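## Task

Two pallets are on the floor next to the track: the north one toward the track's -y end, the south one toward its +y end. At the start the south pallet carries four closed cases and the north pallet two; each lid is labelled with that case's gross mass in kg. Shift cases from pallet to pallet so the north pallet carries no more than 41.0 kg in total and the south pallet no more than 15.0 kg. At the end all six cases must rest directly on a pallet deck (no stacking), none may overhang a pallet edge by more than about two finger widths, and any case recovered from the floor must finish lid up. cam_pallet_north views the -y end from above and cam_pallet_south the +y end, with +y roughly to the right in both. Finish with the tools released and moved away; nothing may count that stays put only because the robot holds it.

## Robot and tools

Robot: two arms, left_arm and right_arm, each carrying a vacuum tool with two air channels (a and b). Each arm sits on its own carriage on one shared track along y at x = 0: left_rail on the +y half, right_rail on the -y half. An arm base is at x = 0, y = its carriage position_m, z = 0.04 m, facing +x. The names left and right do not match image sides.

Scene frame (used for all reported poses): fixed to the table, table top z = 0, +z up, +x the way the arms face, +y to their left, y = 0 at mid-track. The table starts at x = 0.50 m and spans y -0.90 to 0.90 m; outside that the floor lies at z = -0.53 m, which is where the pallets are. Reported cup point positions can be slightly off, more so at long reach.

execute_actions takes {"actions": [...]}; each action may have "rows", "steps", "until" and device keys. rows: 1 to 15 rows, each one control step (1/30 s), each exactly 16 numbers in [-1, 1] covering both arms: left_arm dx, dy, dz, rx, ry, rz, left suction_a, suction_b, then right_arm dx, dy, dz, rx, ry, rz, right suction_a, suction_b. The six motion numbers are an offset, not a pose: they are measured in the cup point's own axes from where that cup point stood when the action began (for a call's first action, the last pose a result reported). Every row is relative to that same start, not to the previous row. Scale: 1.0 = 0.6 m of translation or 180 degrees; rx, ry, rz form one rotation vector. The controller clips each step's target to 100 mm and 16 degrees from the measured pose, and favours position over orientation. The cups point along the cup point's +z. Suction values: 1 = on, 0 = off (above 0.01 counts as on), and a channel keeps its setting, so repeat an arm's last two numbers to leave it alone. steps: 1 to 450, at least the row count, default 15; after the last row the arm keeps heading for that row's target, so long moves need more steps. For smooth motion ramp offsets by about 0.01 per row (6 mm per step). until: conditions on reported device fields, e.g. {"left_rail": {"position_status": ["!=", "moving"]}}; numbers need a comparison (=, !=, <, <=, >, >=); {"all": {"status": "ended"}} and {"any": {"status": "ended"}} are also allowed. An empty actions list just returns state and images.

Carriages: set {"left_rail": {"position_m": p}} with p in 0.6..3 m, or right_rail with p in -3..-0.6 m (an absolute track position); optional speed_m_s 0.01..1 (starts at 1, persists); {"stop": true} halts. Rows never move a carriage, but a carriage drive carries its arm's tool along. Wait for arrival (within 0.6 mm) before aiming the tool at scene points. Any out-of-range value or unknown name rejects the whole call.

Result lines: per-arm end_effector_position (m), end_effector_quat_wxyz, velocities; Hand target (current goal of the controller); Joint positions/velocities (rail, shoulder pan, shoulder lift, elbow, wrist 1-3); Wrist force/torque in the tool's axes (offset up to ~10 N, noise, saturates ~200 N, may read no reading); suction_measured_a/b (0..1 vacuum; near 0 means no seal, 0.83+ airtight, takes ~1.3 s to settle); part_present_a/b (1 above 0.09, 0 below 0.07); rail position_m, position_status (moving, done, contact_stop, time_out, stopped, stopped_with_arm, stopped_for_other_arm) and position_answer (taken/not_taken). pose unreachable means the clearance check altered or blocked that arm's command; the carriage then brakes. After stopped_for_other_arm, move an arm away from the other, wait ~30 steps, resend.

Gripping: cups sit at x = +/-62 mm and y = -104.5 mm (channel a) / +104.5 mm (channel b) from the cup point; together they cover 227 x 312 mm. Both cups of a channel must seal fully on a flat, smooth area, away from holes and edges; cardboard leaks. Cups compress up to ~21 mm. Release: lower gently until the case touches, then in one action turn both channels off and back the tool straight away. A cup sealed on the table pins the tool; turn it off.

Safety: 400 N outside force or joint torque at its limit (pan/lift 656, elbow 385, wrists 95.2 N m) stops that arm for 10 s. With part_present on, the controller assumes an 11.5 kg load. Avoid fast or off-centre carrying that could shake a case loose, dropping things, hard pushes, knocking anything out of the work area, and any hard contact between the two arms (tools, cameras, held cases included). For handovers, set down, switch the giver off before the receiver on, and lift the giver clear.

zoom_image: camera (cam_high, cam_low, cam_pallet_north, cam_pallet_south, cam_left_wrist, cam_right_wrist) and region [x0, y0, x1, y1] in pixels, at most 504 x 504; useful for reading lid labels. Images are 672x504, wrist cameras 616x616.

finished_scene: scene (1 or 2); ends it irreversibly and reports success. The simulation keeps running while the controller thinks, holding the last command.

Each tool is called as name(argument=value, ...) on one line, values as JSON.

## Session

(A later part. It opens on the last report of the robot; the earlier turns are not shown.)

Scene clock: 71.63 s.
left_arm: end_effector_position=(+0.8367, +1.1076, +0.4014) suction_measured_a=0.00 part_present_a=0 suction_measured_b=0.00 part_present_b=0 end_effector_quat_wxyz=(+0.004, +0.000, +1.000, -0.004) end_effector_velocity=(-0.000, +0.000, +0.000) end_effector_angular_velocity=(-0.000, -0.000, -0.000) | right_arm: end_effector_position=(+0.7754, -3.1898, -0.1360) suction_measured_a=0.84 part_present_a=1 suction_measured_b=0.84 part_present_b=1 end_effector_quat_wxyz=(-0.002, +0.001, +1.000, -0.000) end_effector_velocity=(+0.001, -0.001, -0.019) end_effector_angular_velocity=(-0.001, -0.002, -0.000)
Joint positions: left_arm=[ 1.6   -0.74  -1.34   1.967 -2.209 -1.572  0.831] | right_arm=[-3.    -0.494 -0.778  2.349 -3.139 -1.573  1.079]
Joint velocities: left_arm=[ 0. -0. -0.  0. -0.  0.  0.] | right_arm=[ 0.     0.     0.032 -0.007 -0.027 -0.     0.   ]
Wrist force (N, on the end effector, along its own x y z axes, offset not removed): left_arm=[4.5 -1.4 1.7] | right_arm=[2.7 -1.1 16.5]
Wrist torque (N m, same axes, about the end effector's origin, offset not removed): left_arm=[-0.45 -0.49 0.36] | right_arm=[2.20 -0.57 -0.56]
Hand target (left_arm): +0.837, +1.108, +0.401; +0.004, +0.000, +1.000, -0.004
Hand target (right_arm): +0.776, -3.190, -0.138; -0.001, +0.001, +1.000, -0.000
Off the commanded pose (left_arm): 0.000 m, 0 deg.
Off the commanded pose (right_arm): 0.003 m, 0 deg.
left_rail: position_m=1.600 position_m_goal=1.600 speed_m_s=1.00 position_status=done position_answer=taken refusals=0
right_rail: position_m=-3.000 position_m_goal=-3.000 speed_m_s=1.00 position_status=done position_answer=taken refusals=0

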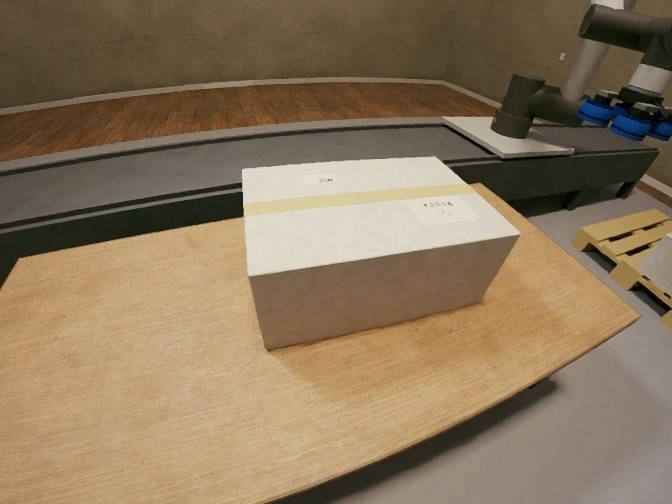

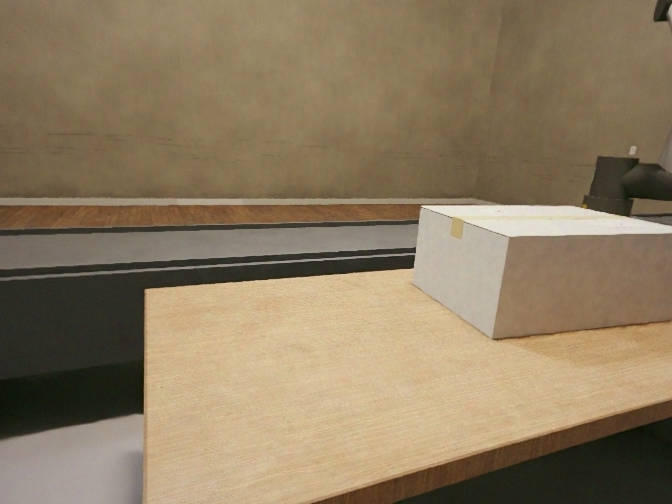

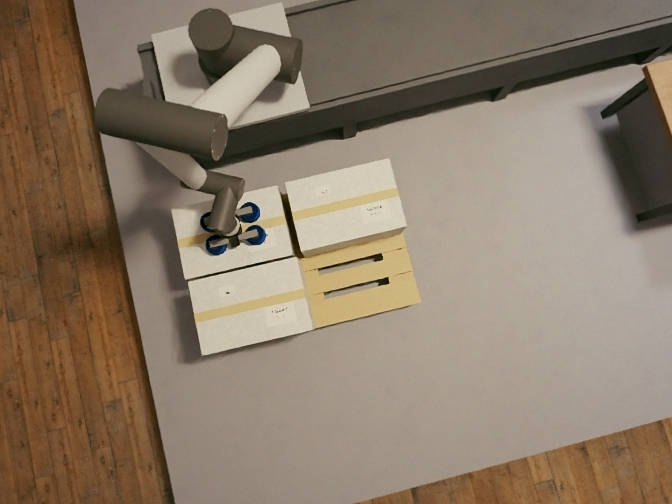

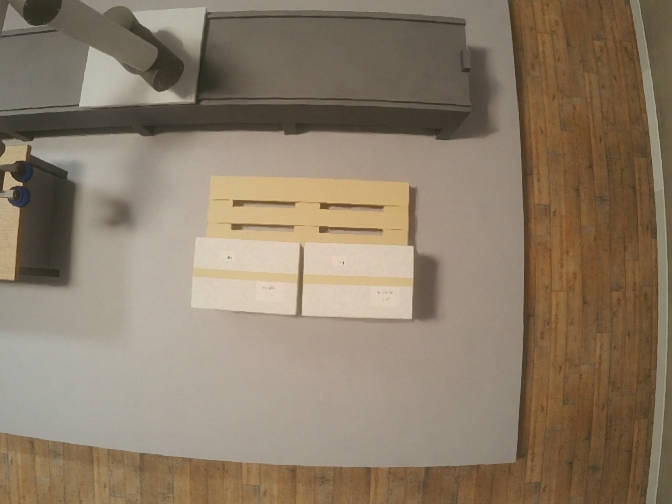

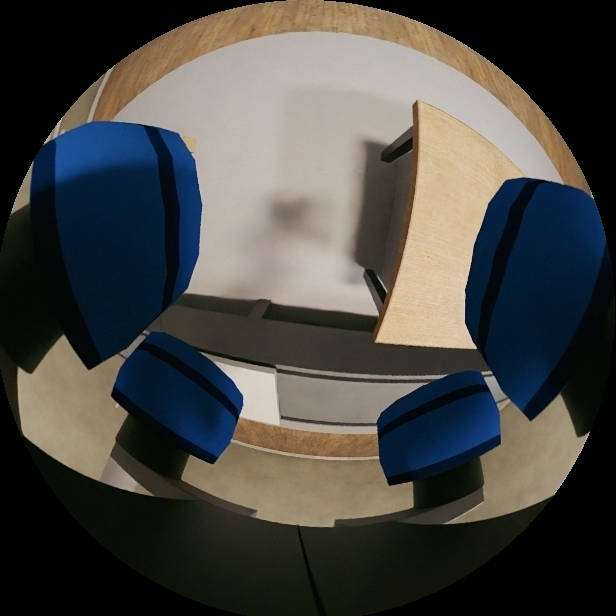

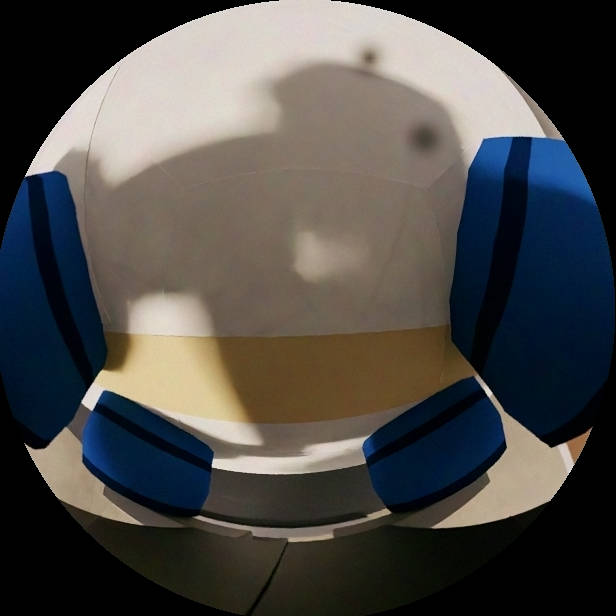

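execute_actions(actions=[{"rows":[[0,0,0,0,0,0,0,0,0,0,0.008,0,0,0,1,1],[0,0,0,0,0,0,0,0,0,0,0.016,0,0,0,1,1],[0,0,0,0,0,0,0,0,0,0,0.022,0,0,0,1,1]],"steps":10}])

Scene clock: 72.13 s.
left_arm: end_effector_position=(+0.8367, +1.1076, +0.4014) suction_measured_a=0.00 part_present_a=0 suction_measured_b=0.00 part_present_b=0 end_effector_quat_wxyz=(+0.004, +0.000, +1.000, -0.004) end_effector_velocity=(-0.000, -0.000, -0.000) end_effector_angular_velocity=(+0.000, +0.000, -0.000) | right_arm: end_effector_position=(+0.7754, -3.1898, -0.1473) suction_measured_a=0.84 part_present_a=1 suction_measured_b=0.84 part_present_b=1 end_effector_quat_wxyz=(-0.002, +0.001, +1.000, -0.000) end_effector_velocity=(+0.000, -0.000, -0.015) end_effector_angular_velocity=(-0.000, -0.000, -0.000)
Joint positions: left_arm=[ 1.6   -0.74  -1.34   1.967 -2.209 -1.572  0.831] | right_arm=[-3.    -0.494 -0.76   2.345 -3.154 -1.573  1.079]
Joint velocities: left_arm=[ 0. -0.  0.  0. -0. -0. -0.] | right_arm=[ 0.    -0.     0.024 -0.005 -0.02   0.    -0.   ]
Wrist force (N, on the end effector, along its own x y z axes, offset not removed): left_arm=[4.8 0.6 3.1] | right_arm=[-3.2 0.6 19.4]
Wrist torque (N m, same axes, about the end effector's origin, offset not removed): left_arm=[-0.12 -0.53 0.30] | right_arm=[2.19 0.39 -0.51]
Hand target (left_arm): +0.837, +1.108, +0.401; +0.004, +0.000, +1.000, -0.004
Hand target (right_arm): +0.775, -3.190, -0.149; -0.002, +0.001, +1.000, -0.000
Off the commanded pose (left_arm): 0.000 m, 0 deg.
Off the commanded pose (right_arm): 0.002 m, 0 deg.
left_rail: position_m=1.600 position_m_goal=1.600 speed_m_s=1.00 position_status=done position_answer=taken refusals=0
right_rail: position_m=-3.000 position_m_goal=-3.000 speed_m_s=1.00 position_status=done position_answer=taken refusals=0

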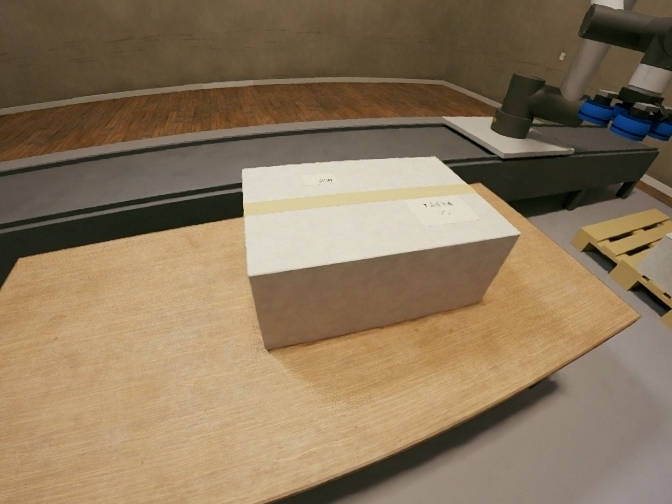

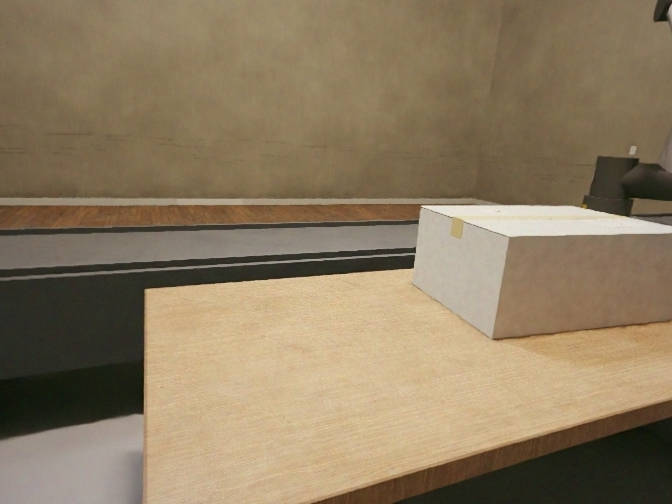

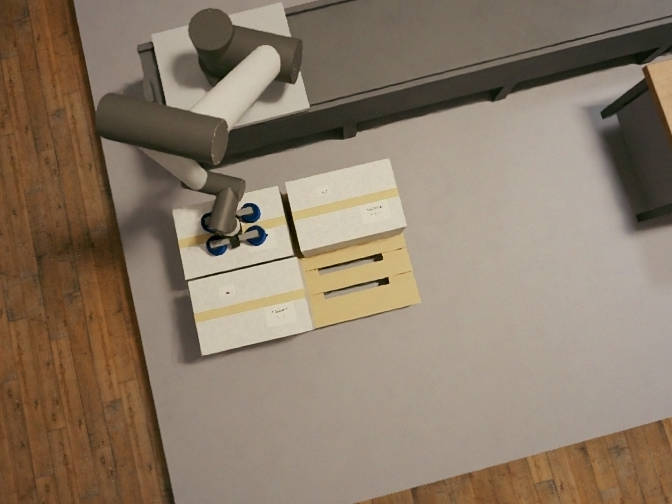

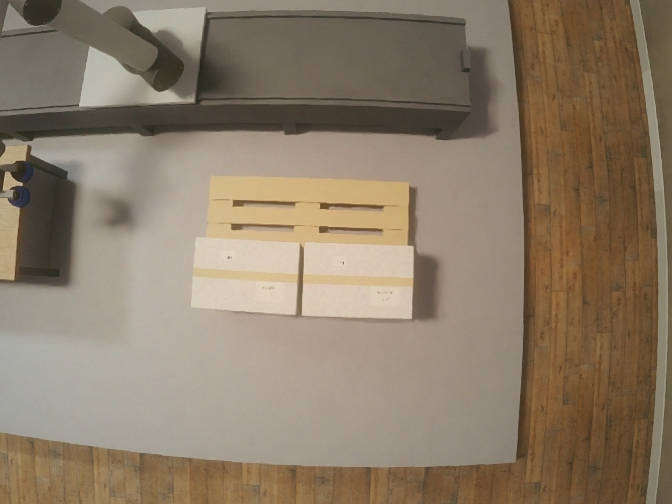

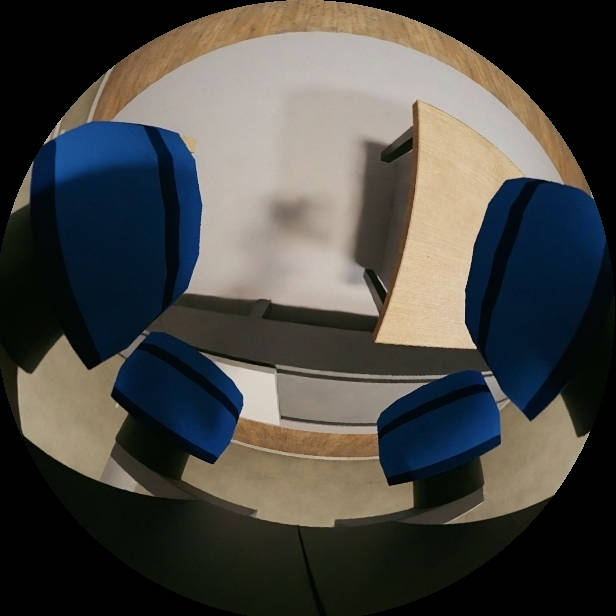

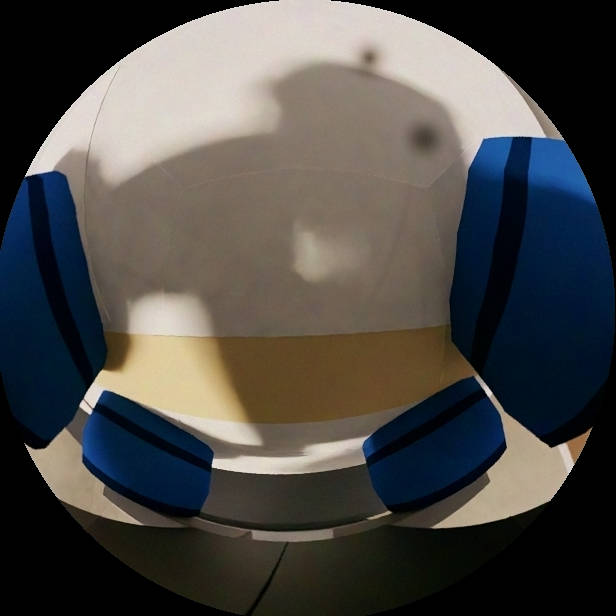

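execute_actions(actions=[{"rows":[[0,0,0,0,0,0,0,0,0,0,0.006,0,0,0,1,1],[0,0,0,0,0,0,0,0,0,0,0.012,0,0,0,1,1]],"steps":10}])

Scene clock: 72.60 s.
left_arm: end_effector_position=(+0.8367, +1.1076, +0.4014) suction_measured_a=0.00 part_present_a=0 suction_measured_b=0.00 part_present_b=0 end_effector_quat_wxyz=(+0.004, +0.000, +1.000, -0.004) end_effector_velocity=(+0.000, -0.000, -0.000) end_effector_angular_velocity=(+0.000, +0.000, -0.000) | right_arm: end_effector_position=(+0.7754, -3.1898, -0.1536) suction_measured_a=0.84 part_present_a=1 suction_measured_b=0.84 part_present_b=1 end_effector_quat_wxyz=(-0.002, +0.001, +1.000, -0.000) end_effector_velocity=(+0.000, -0.000, -0.007) end_effector_angular_velocity=(-0.000, -0.000, +0.000)
Joint positions: left_arm=[ 1.6   -0.74  -1.34   1.967 -2.209 -1.572  0.831] | right_arm=[-3.    -0.494 -0.75   2.344 -3.162 -1.573  1.079]
Joint velocities: left_arm=[ 0.  0.  0. -0.  0. -0.  0.] | right_arm=[ 0.     0.     0.011 -0.002 -0.009  0.    -0.   ]
Wrist force (N, on the end effector, along its own x y z axes, offset not removed): left_arm=[4.0 -2.0 2.6] | right_arm=[1.6 -0.3 18.5]
Wrist torque (N m, same axes, about the end effector's origin, offset not removed): left_arm=[-0.55 -0.45 0.33] | right_arm=[2.25 -0.52 -0.40]
Hand target (left_arm): +0.837, +1.108, +0.401; +0.004, +0.000, +1.000, -0.004
Hand target (right_arm): +0.775, -3.190, -0.154; -0.002, +0.001, +1.000, -0.000
Off the commanded pose (left_arm): 0.000 m, 0 deg.
Off the commanded pose (right_arm): 0.001 m, 0 deg.
left_rail: position_m=1.600 position_m_goal=1.600 speed_m_s=1.00 position_status=done position_answer=taken refusals=0
right_rail: position_m=-3.000 position_m_goal=-3.000 speed_m_s=1.00 position_status=done position_answer=taken refusals=0

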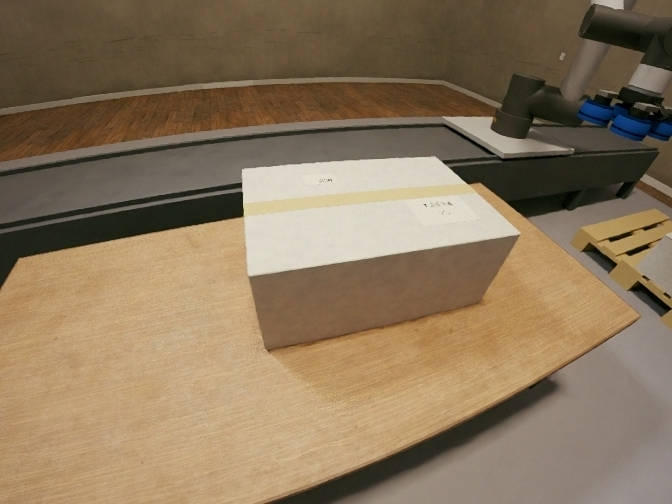

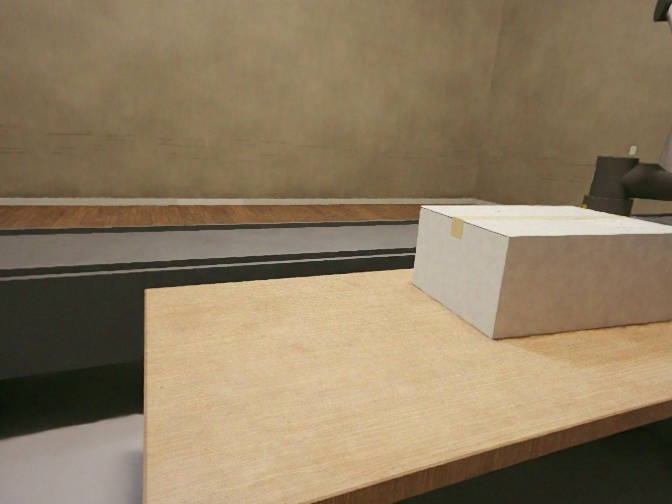

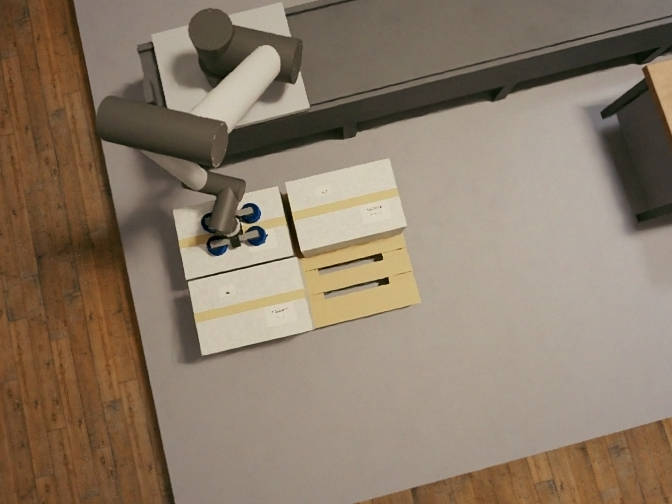

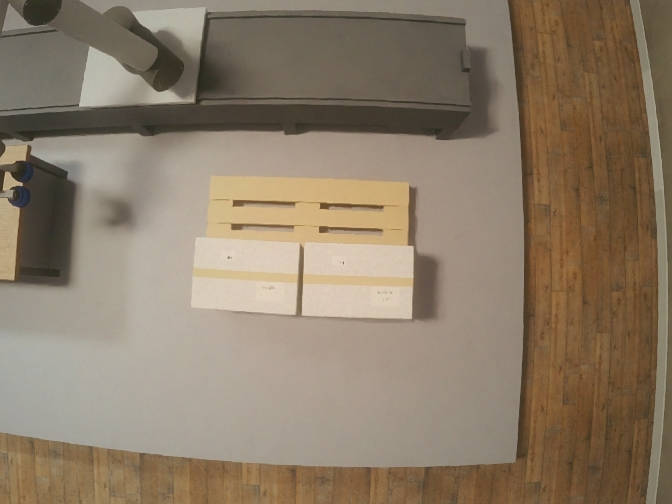

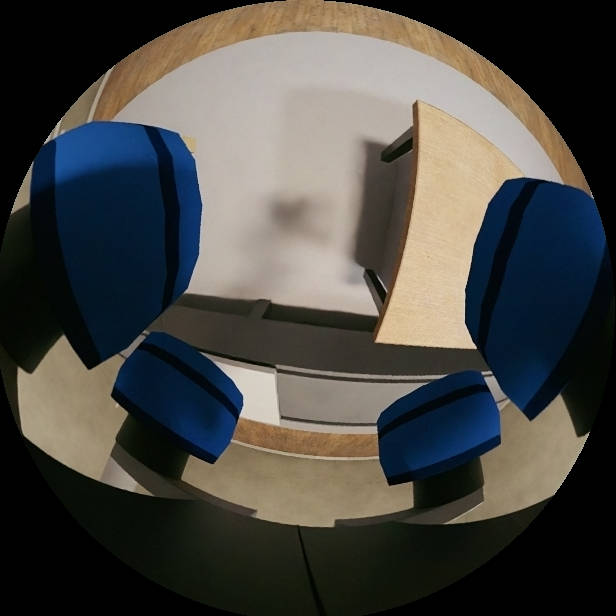

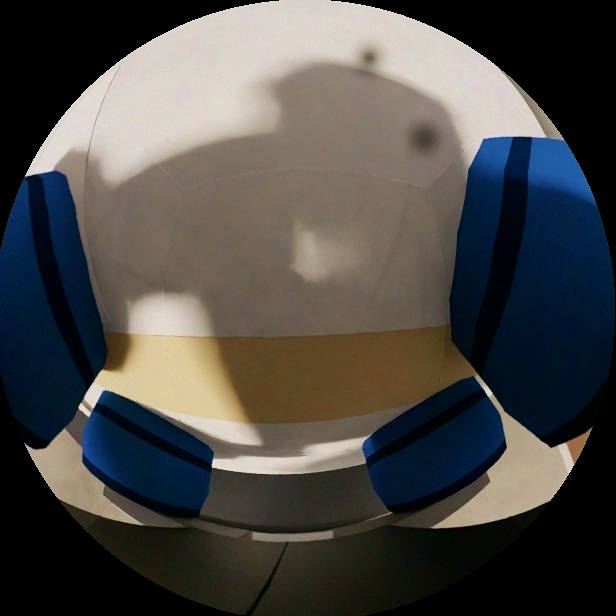

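execute_actions(actions=[{"rows":[[0,0,0,0,0,0,0,0,0,0,0.005,0,0,0,1,1],[0,0,0,0,0,0,0,0,0,0,0.009,0,0,0,1,1]],"steps":10}])

Scene clock: 73.10 s.
left_arm: end_effector_position=(+0.8367, +1.1076, +0.4014) suction_measured_a=0.00 part_present_a=0 suction_measured_b=0.00 part_present_b=0 end_effector_quat_wxyz=(+0.004, +0.000, +1.000, -0.004) end_effector_velocity=(-0.000, +0.000, +0.000) end_effector_angular_velocity=(-0.000, -0.000, +0.000) | right_arm: end_effector_position=(+0.7753, -3.1898, -0.1583) suction_measured_a=0.84 part_present_a=1 suction_measured_b=0.84 part_present_b=1 end_effector_quat_wxyz=(-0.002, +0.001, +1.000, -0.000) end_effector_velocity=(+0.000, -0.000, -0.005) end_effector_angular_velocity=(-0.000, -0.000, -0.000)
Joint positions: left_arm=[ 1.6   -0.74  -1.34   1.967 -2.209 -1.572  0.831] | right_arm=[-3.    -0.494 -0.742  2.342 -3.168 -1.573  1.079]
Joint velocities: left_arm=[ 0.  0. -0.  0. -0. -0. -0.] | right_arm=[ 0.    -0.     0.009 -0.002 -0.007  0.    -0.   ]
Wrist force (N, on the end effector, along its own x y z axes, offset not removed): left_arm=[3.6 1.3 3.2] | right_arm=[1.4 0.4 18.2]
Wrist torque (N m, same axes, about the end effector's origin, offset not removed): left_arm=[-0.10 -0.48 0.32] | right_arm=[2.30 -0.36 -0.43]
Hand target (left_arm): +0.837, +1.108, +0.401; +0.004, +0.000, +1.000, -0.004
Hand target (right_arm): +0.775, -3.190, -0.159; -0.002, +0.001, +1.000, -0.000
Off the commanded pose (left_arm): 0.000 m, 0 deg.
Off the commanded pose (right_arm): 0.001 m, 0 deg.
left_rail: position_m=1.600 position_m_goal=1.600 speed_m_s=1.00 position_status=done position_answer=taken refusals=0
right_rail: position_m=-3.000 position_m_goal=-3.000 speed_m_s=1.00 position_status=done position_answer=taken refusals=0

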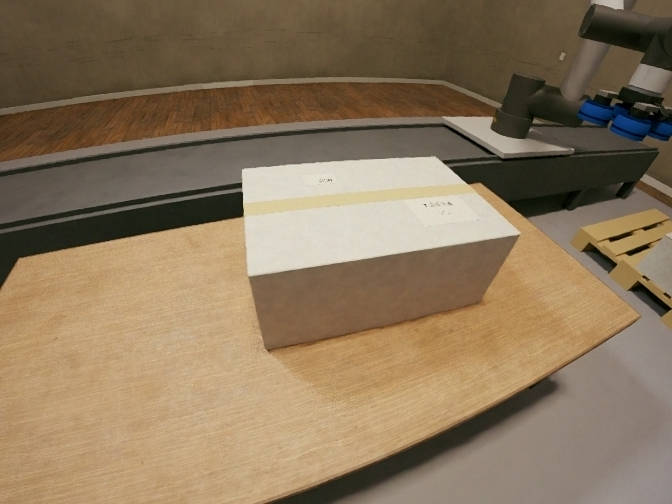

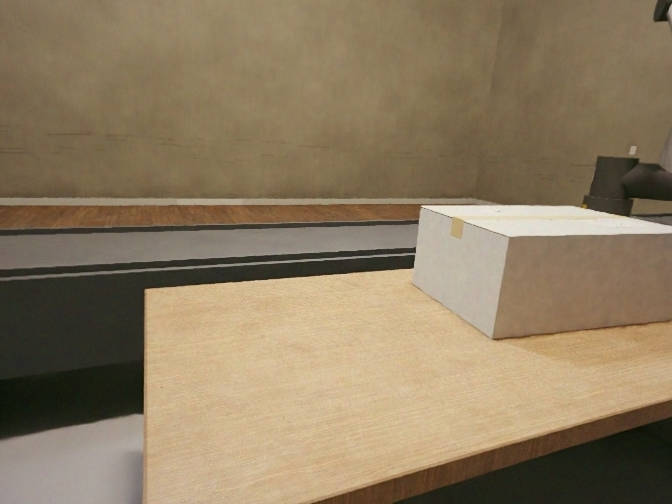

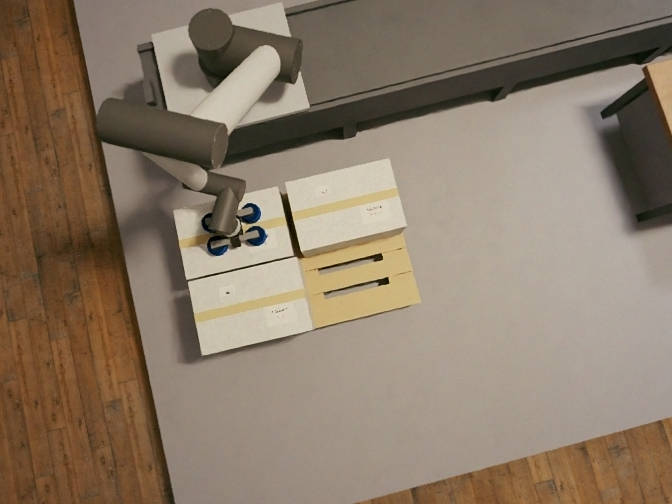

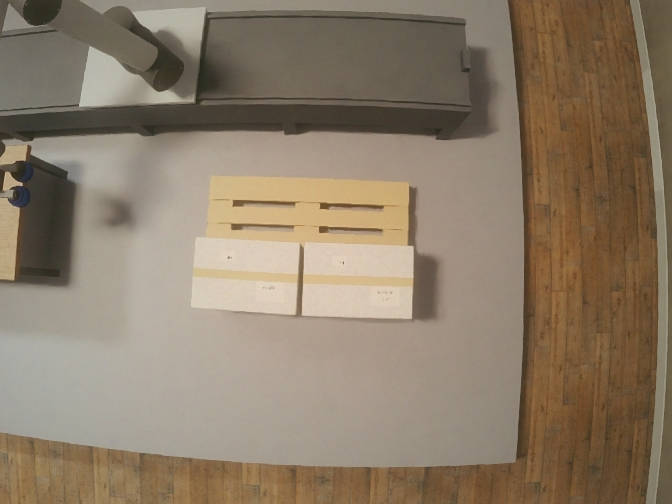

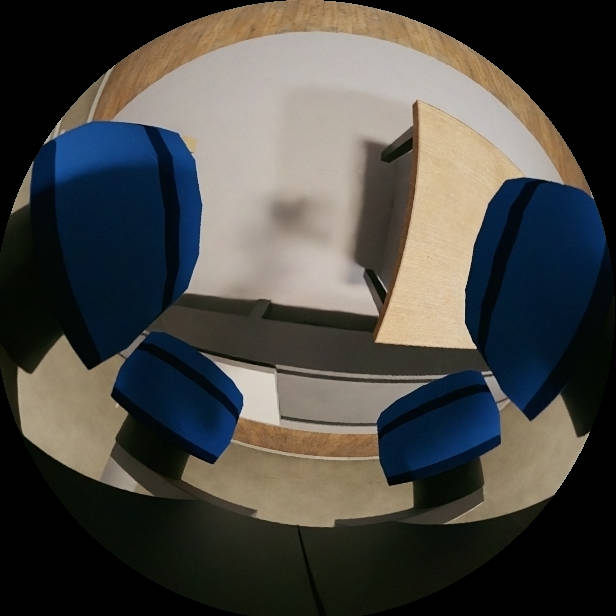

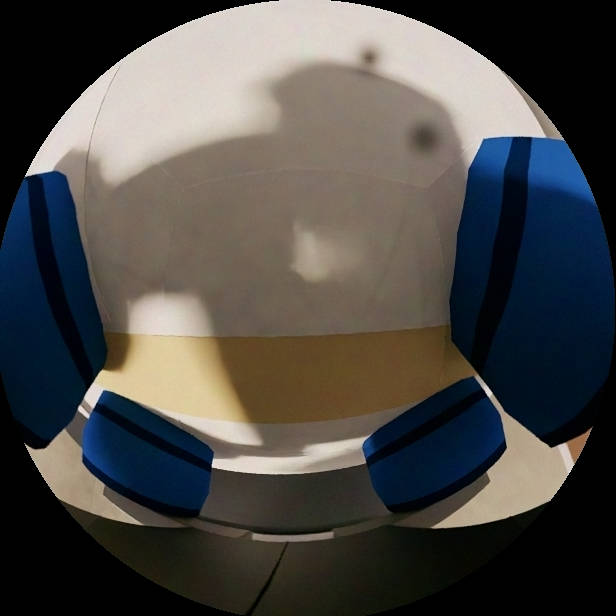

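execute_actions(actions=[{"rows":[[0,0,0,0,0,0,0,0,0,0,0.004,0,0,0,1,1],[0,0,0,0,0,0,0,0,0,0,0.008,0,0,0,1,1]],"steps":10}])

Scene clock: 73.53 s.
left_arm: end_effector_position=(+0.8367, +1.1076, +0.4014) suction_measured_a=0.00 part_present_a=0 suction_measured_b=0.00 part_present_b=0 end_effector_quat_wxyz=(+0.004, +0.000, +1.000, -0.004) end_effector_velocity=(+0.000, -0.000, -0.000) end_effector_angular_velocity=(+0.000, +0.000, -0.000) | right_arm: end_effector_position=(+0.7754, -3.1898, -0.1624) suction_measured_a=0.84 part_present_a=1 suction_measured_b=0.84 part_present_b=1 end_effector_quat_wxyz=(-0.001, +0.001, +1.000, -0.000) end_effector_velocity=(+0.001, -0.000, -0.004) end_effector_angular_velocity=(+0.000, -0.004, +0.000)
Joint positions: left_arm=[ 1.6   -0.74  -1.34   1.967 -2.209 -1.572  0.831] | right_arm=[-3.    -0.494 -0.735  2.341 -3.174 -1.573  1.079]
Joint velocities: left_arm=[ 0.  0.  0. -0.  0. -0.  0.] | right_arm=[ 0.    -0.     0.007 -0.002 -0.008  0.002 -0.   ]
Wrist force (N, on the end effector, along its own x y z axes, offset not removed): left_arm=[4.3 -0.9 2.7] | right_arm=[12.6 -1.8 -28.9]
Wrist torque (N m, same axes, about the end effector's origin, offset not removed): left_arm=[-0.39 -0.50 0.34] | right_arm=[-6.79 -7.32 -1.92]
Hand target (left_arm): +0.837, +1.108, +0.401; +0.004, +0.000, +1.000, -0.004
Hand target (right_arm): +0.775, -3.190, -0.163; -0.002, +0.001, +1.000, -0.000
Off the commanded pose (left_arm): 0.000 m, 0 deg.
Off the commanded pose (right_arm): 0.001 m, 0 deg.
left_rail: position_m=1.600 position_m_goal=1.600 speed_m_s=1.00 position_status=done position_answer=taken refusals=0
right_rail: position_m=-3.000 position_m_goal=-3.000 speed_m_s=1.00 position_status=done position_answer=taken refusals=0

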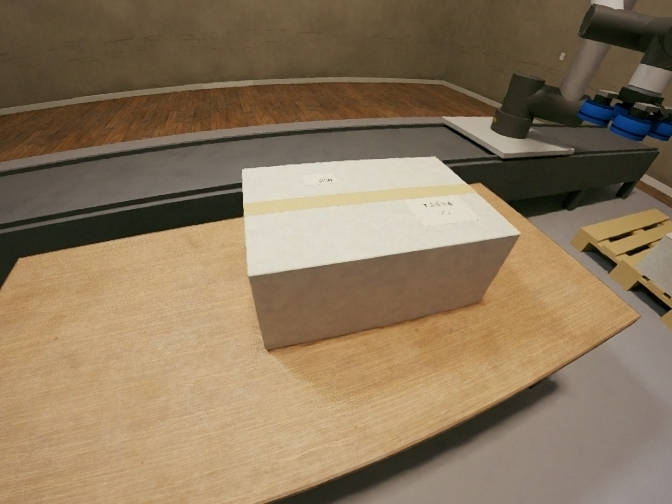

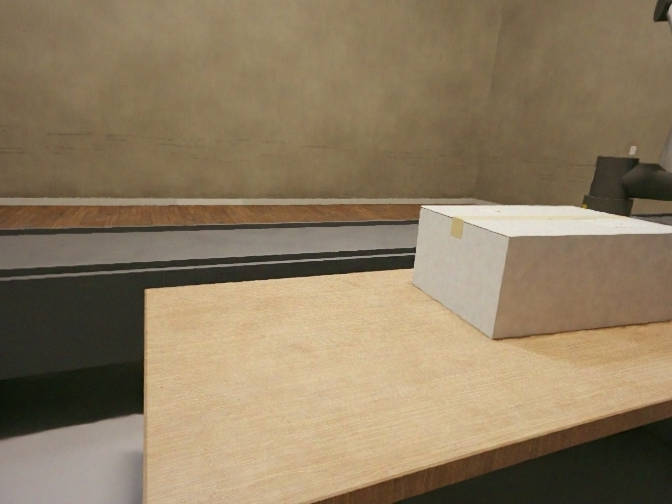

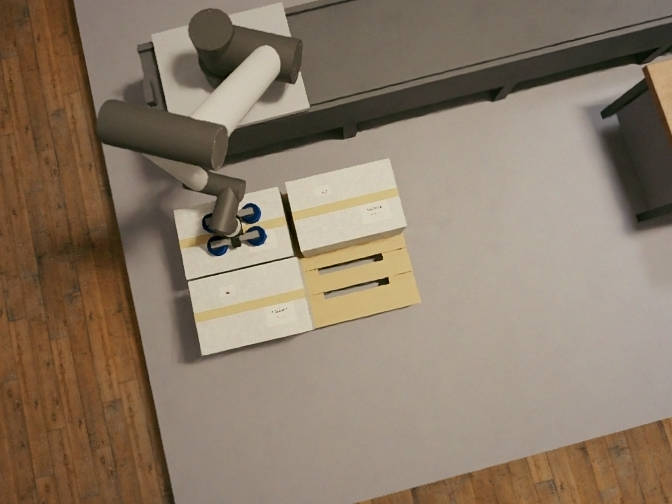

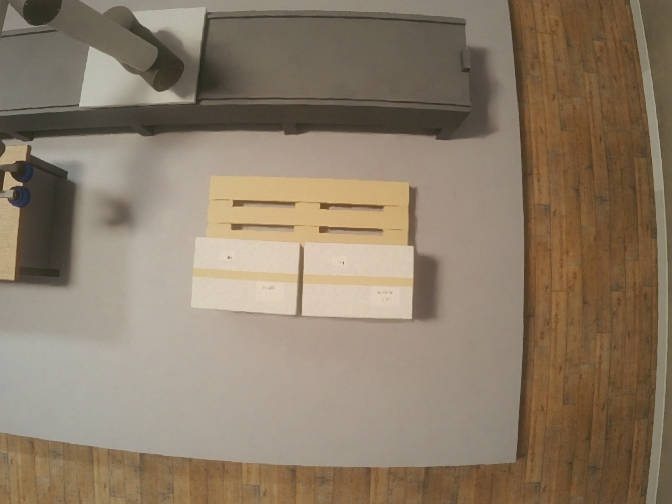

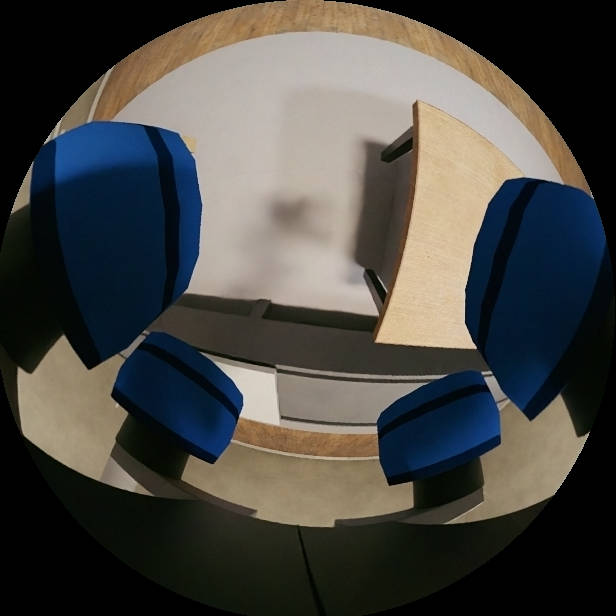

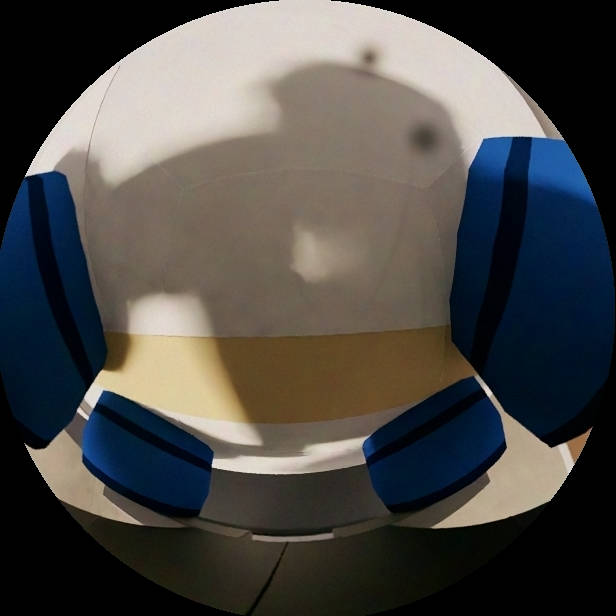

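execute_actions(actions=[{"rows":[[0,0,0,0,0,0,0,0,0,0,-0.05,0,0,0,0,0],[0,0,0,0,0,0,0,0,0,0,-0.1,0,0,0,0,0],[0,0,0,0,0,0,0,0,0,0,-0.2,0,0,0,0,0],[0,0,0,0,0,0,0,0,0,0,-0.3,0,0,0,0,0],[0,0,0,0,0,0,0,0,0,0,-0.85,0,0,0,0,0]],"steps":40},{"rows":[[0,0,0,0,0,0,0,0,0,0.6,-0.13,0,0,0,0,0]],"right_rail":{"position_m":-0.6},"steps":150,"until":{"all":{"status":"ended"}}}])

Scene clock: 78.10 s.
left_arm: end_effector_position=(+0.8367, +1.1076, +0.4014) suction_measured_a=0.00 part_present_a=0 suction_measured_b=0.00 part_present_b=0 end_effector_quat_wxyz=(+0.004, +0.000, +1.000, -0.004) end_effector_velocity=(+0.000, -0.000, -0.000) end_effector_angular_velocity=(+0.000, +0.000, -0.000) | right_arm: end_effector_position=(+0.7776, -0.4288, +0.4068) suction_measured_a=0.00 part_present_a=0 suction_measured_b=0.00 part_present_b=0 end_effector_quat_wxyz=(+0.002, +0.001, +1.000, -0.003) end_effector_velocity=(+0.000, -0.000, -0.000) end_effector_angular_velocity=(+0.000, +0.000, -0.000)
Joint positions: left_arm=[ 1.6   -0.74  -1.34   1.967 -2.209 -1.572  0.831] | right_arm=[-0.6   -0.037 -1.534  2.188 -2.23  -1.576  1.536]
Joint velocities: left_arm=[ 0.  0.  0. -0.  0. -0.  0.] | right_arm=[ 0.  0.  0.  0.  0. -0.  0.]
Wrist force (N, on the end effector, along its own x y z axes, offset not removed): left_arm=[6.6 -3.1 1.4] | right_arm=[-0.8 4.3 0.3]
Wrist torque (N m, same axes, about the end effector's origin, offset not removed): left_arm=[-0.76 -0.80 0.32] | right_arm=[0.07 -0.30 -0.50]
Hand target (left_arm): +0.837, +1.108, +0.401; +0.004, +0.000, +1.000, -0.004
Hand target (right_arm): +0.778, -0.429, +0.407; +0.002, +0.001, +1.000, -0.003
Off the commanded pose (left_arm): 0.000 m, 0 deg.
Off the commanded pose (right_arm): 0.001 m, 0 deg.
left_rail: position_m=1.600 position_m_goal=1.600 speed_m_s=1.00 position_status=done position_answer=taken refusals=0
right_rail: position_m=-0.600 position_m_goal=-0.600 speed_m_s=1.00 position_status=done position_answer=taken refusals=0

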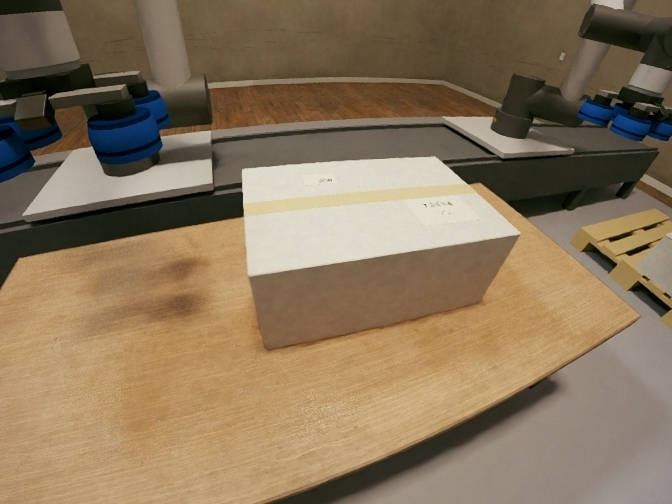

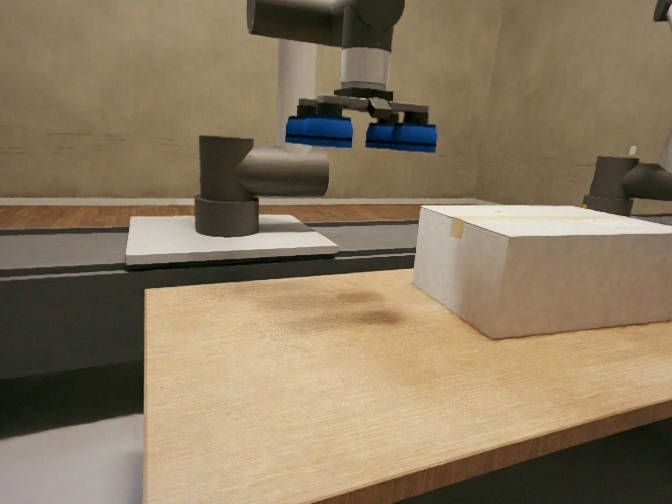

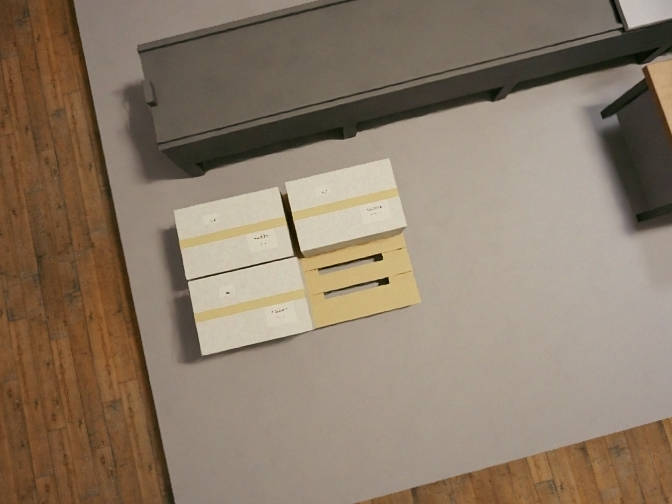

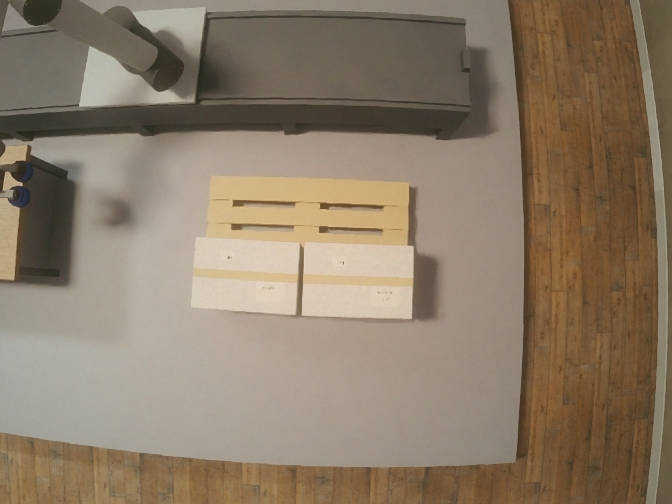

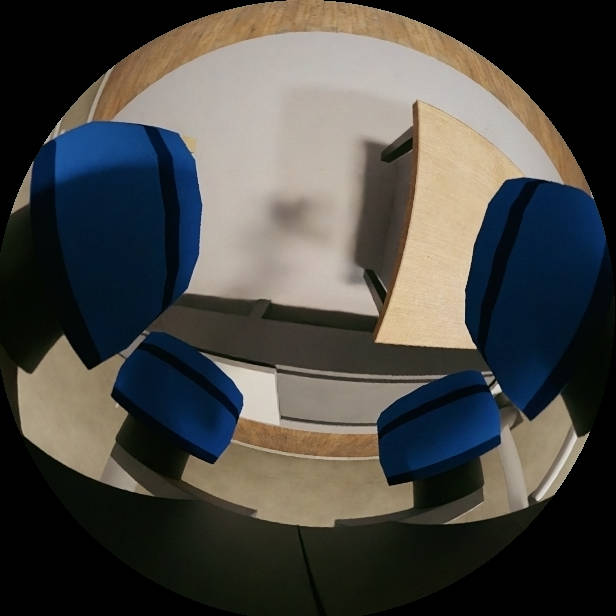

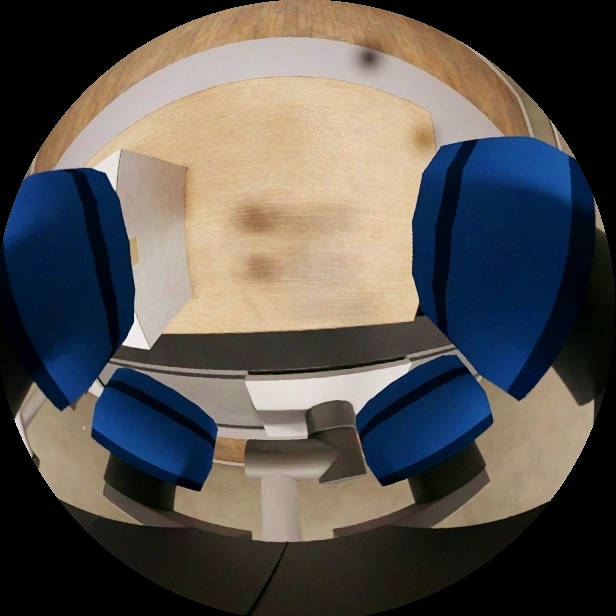

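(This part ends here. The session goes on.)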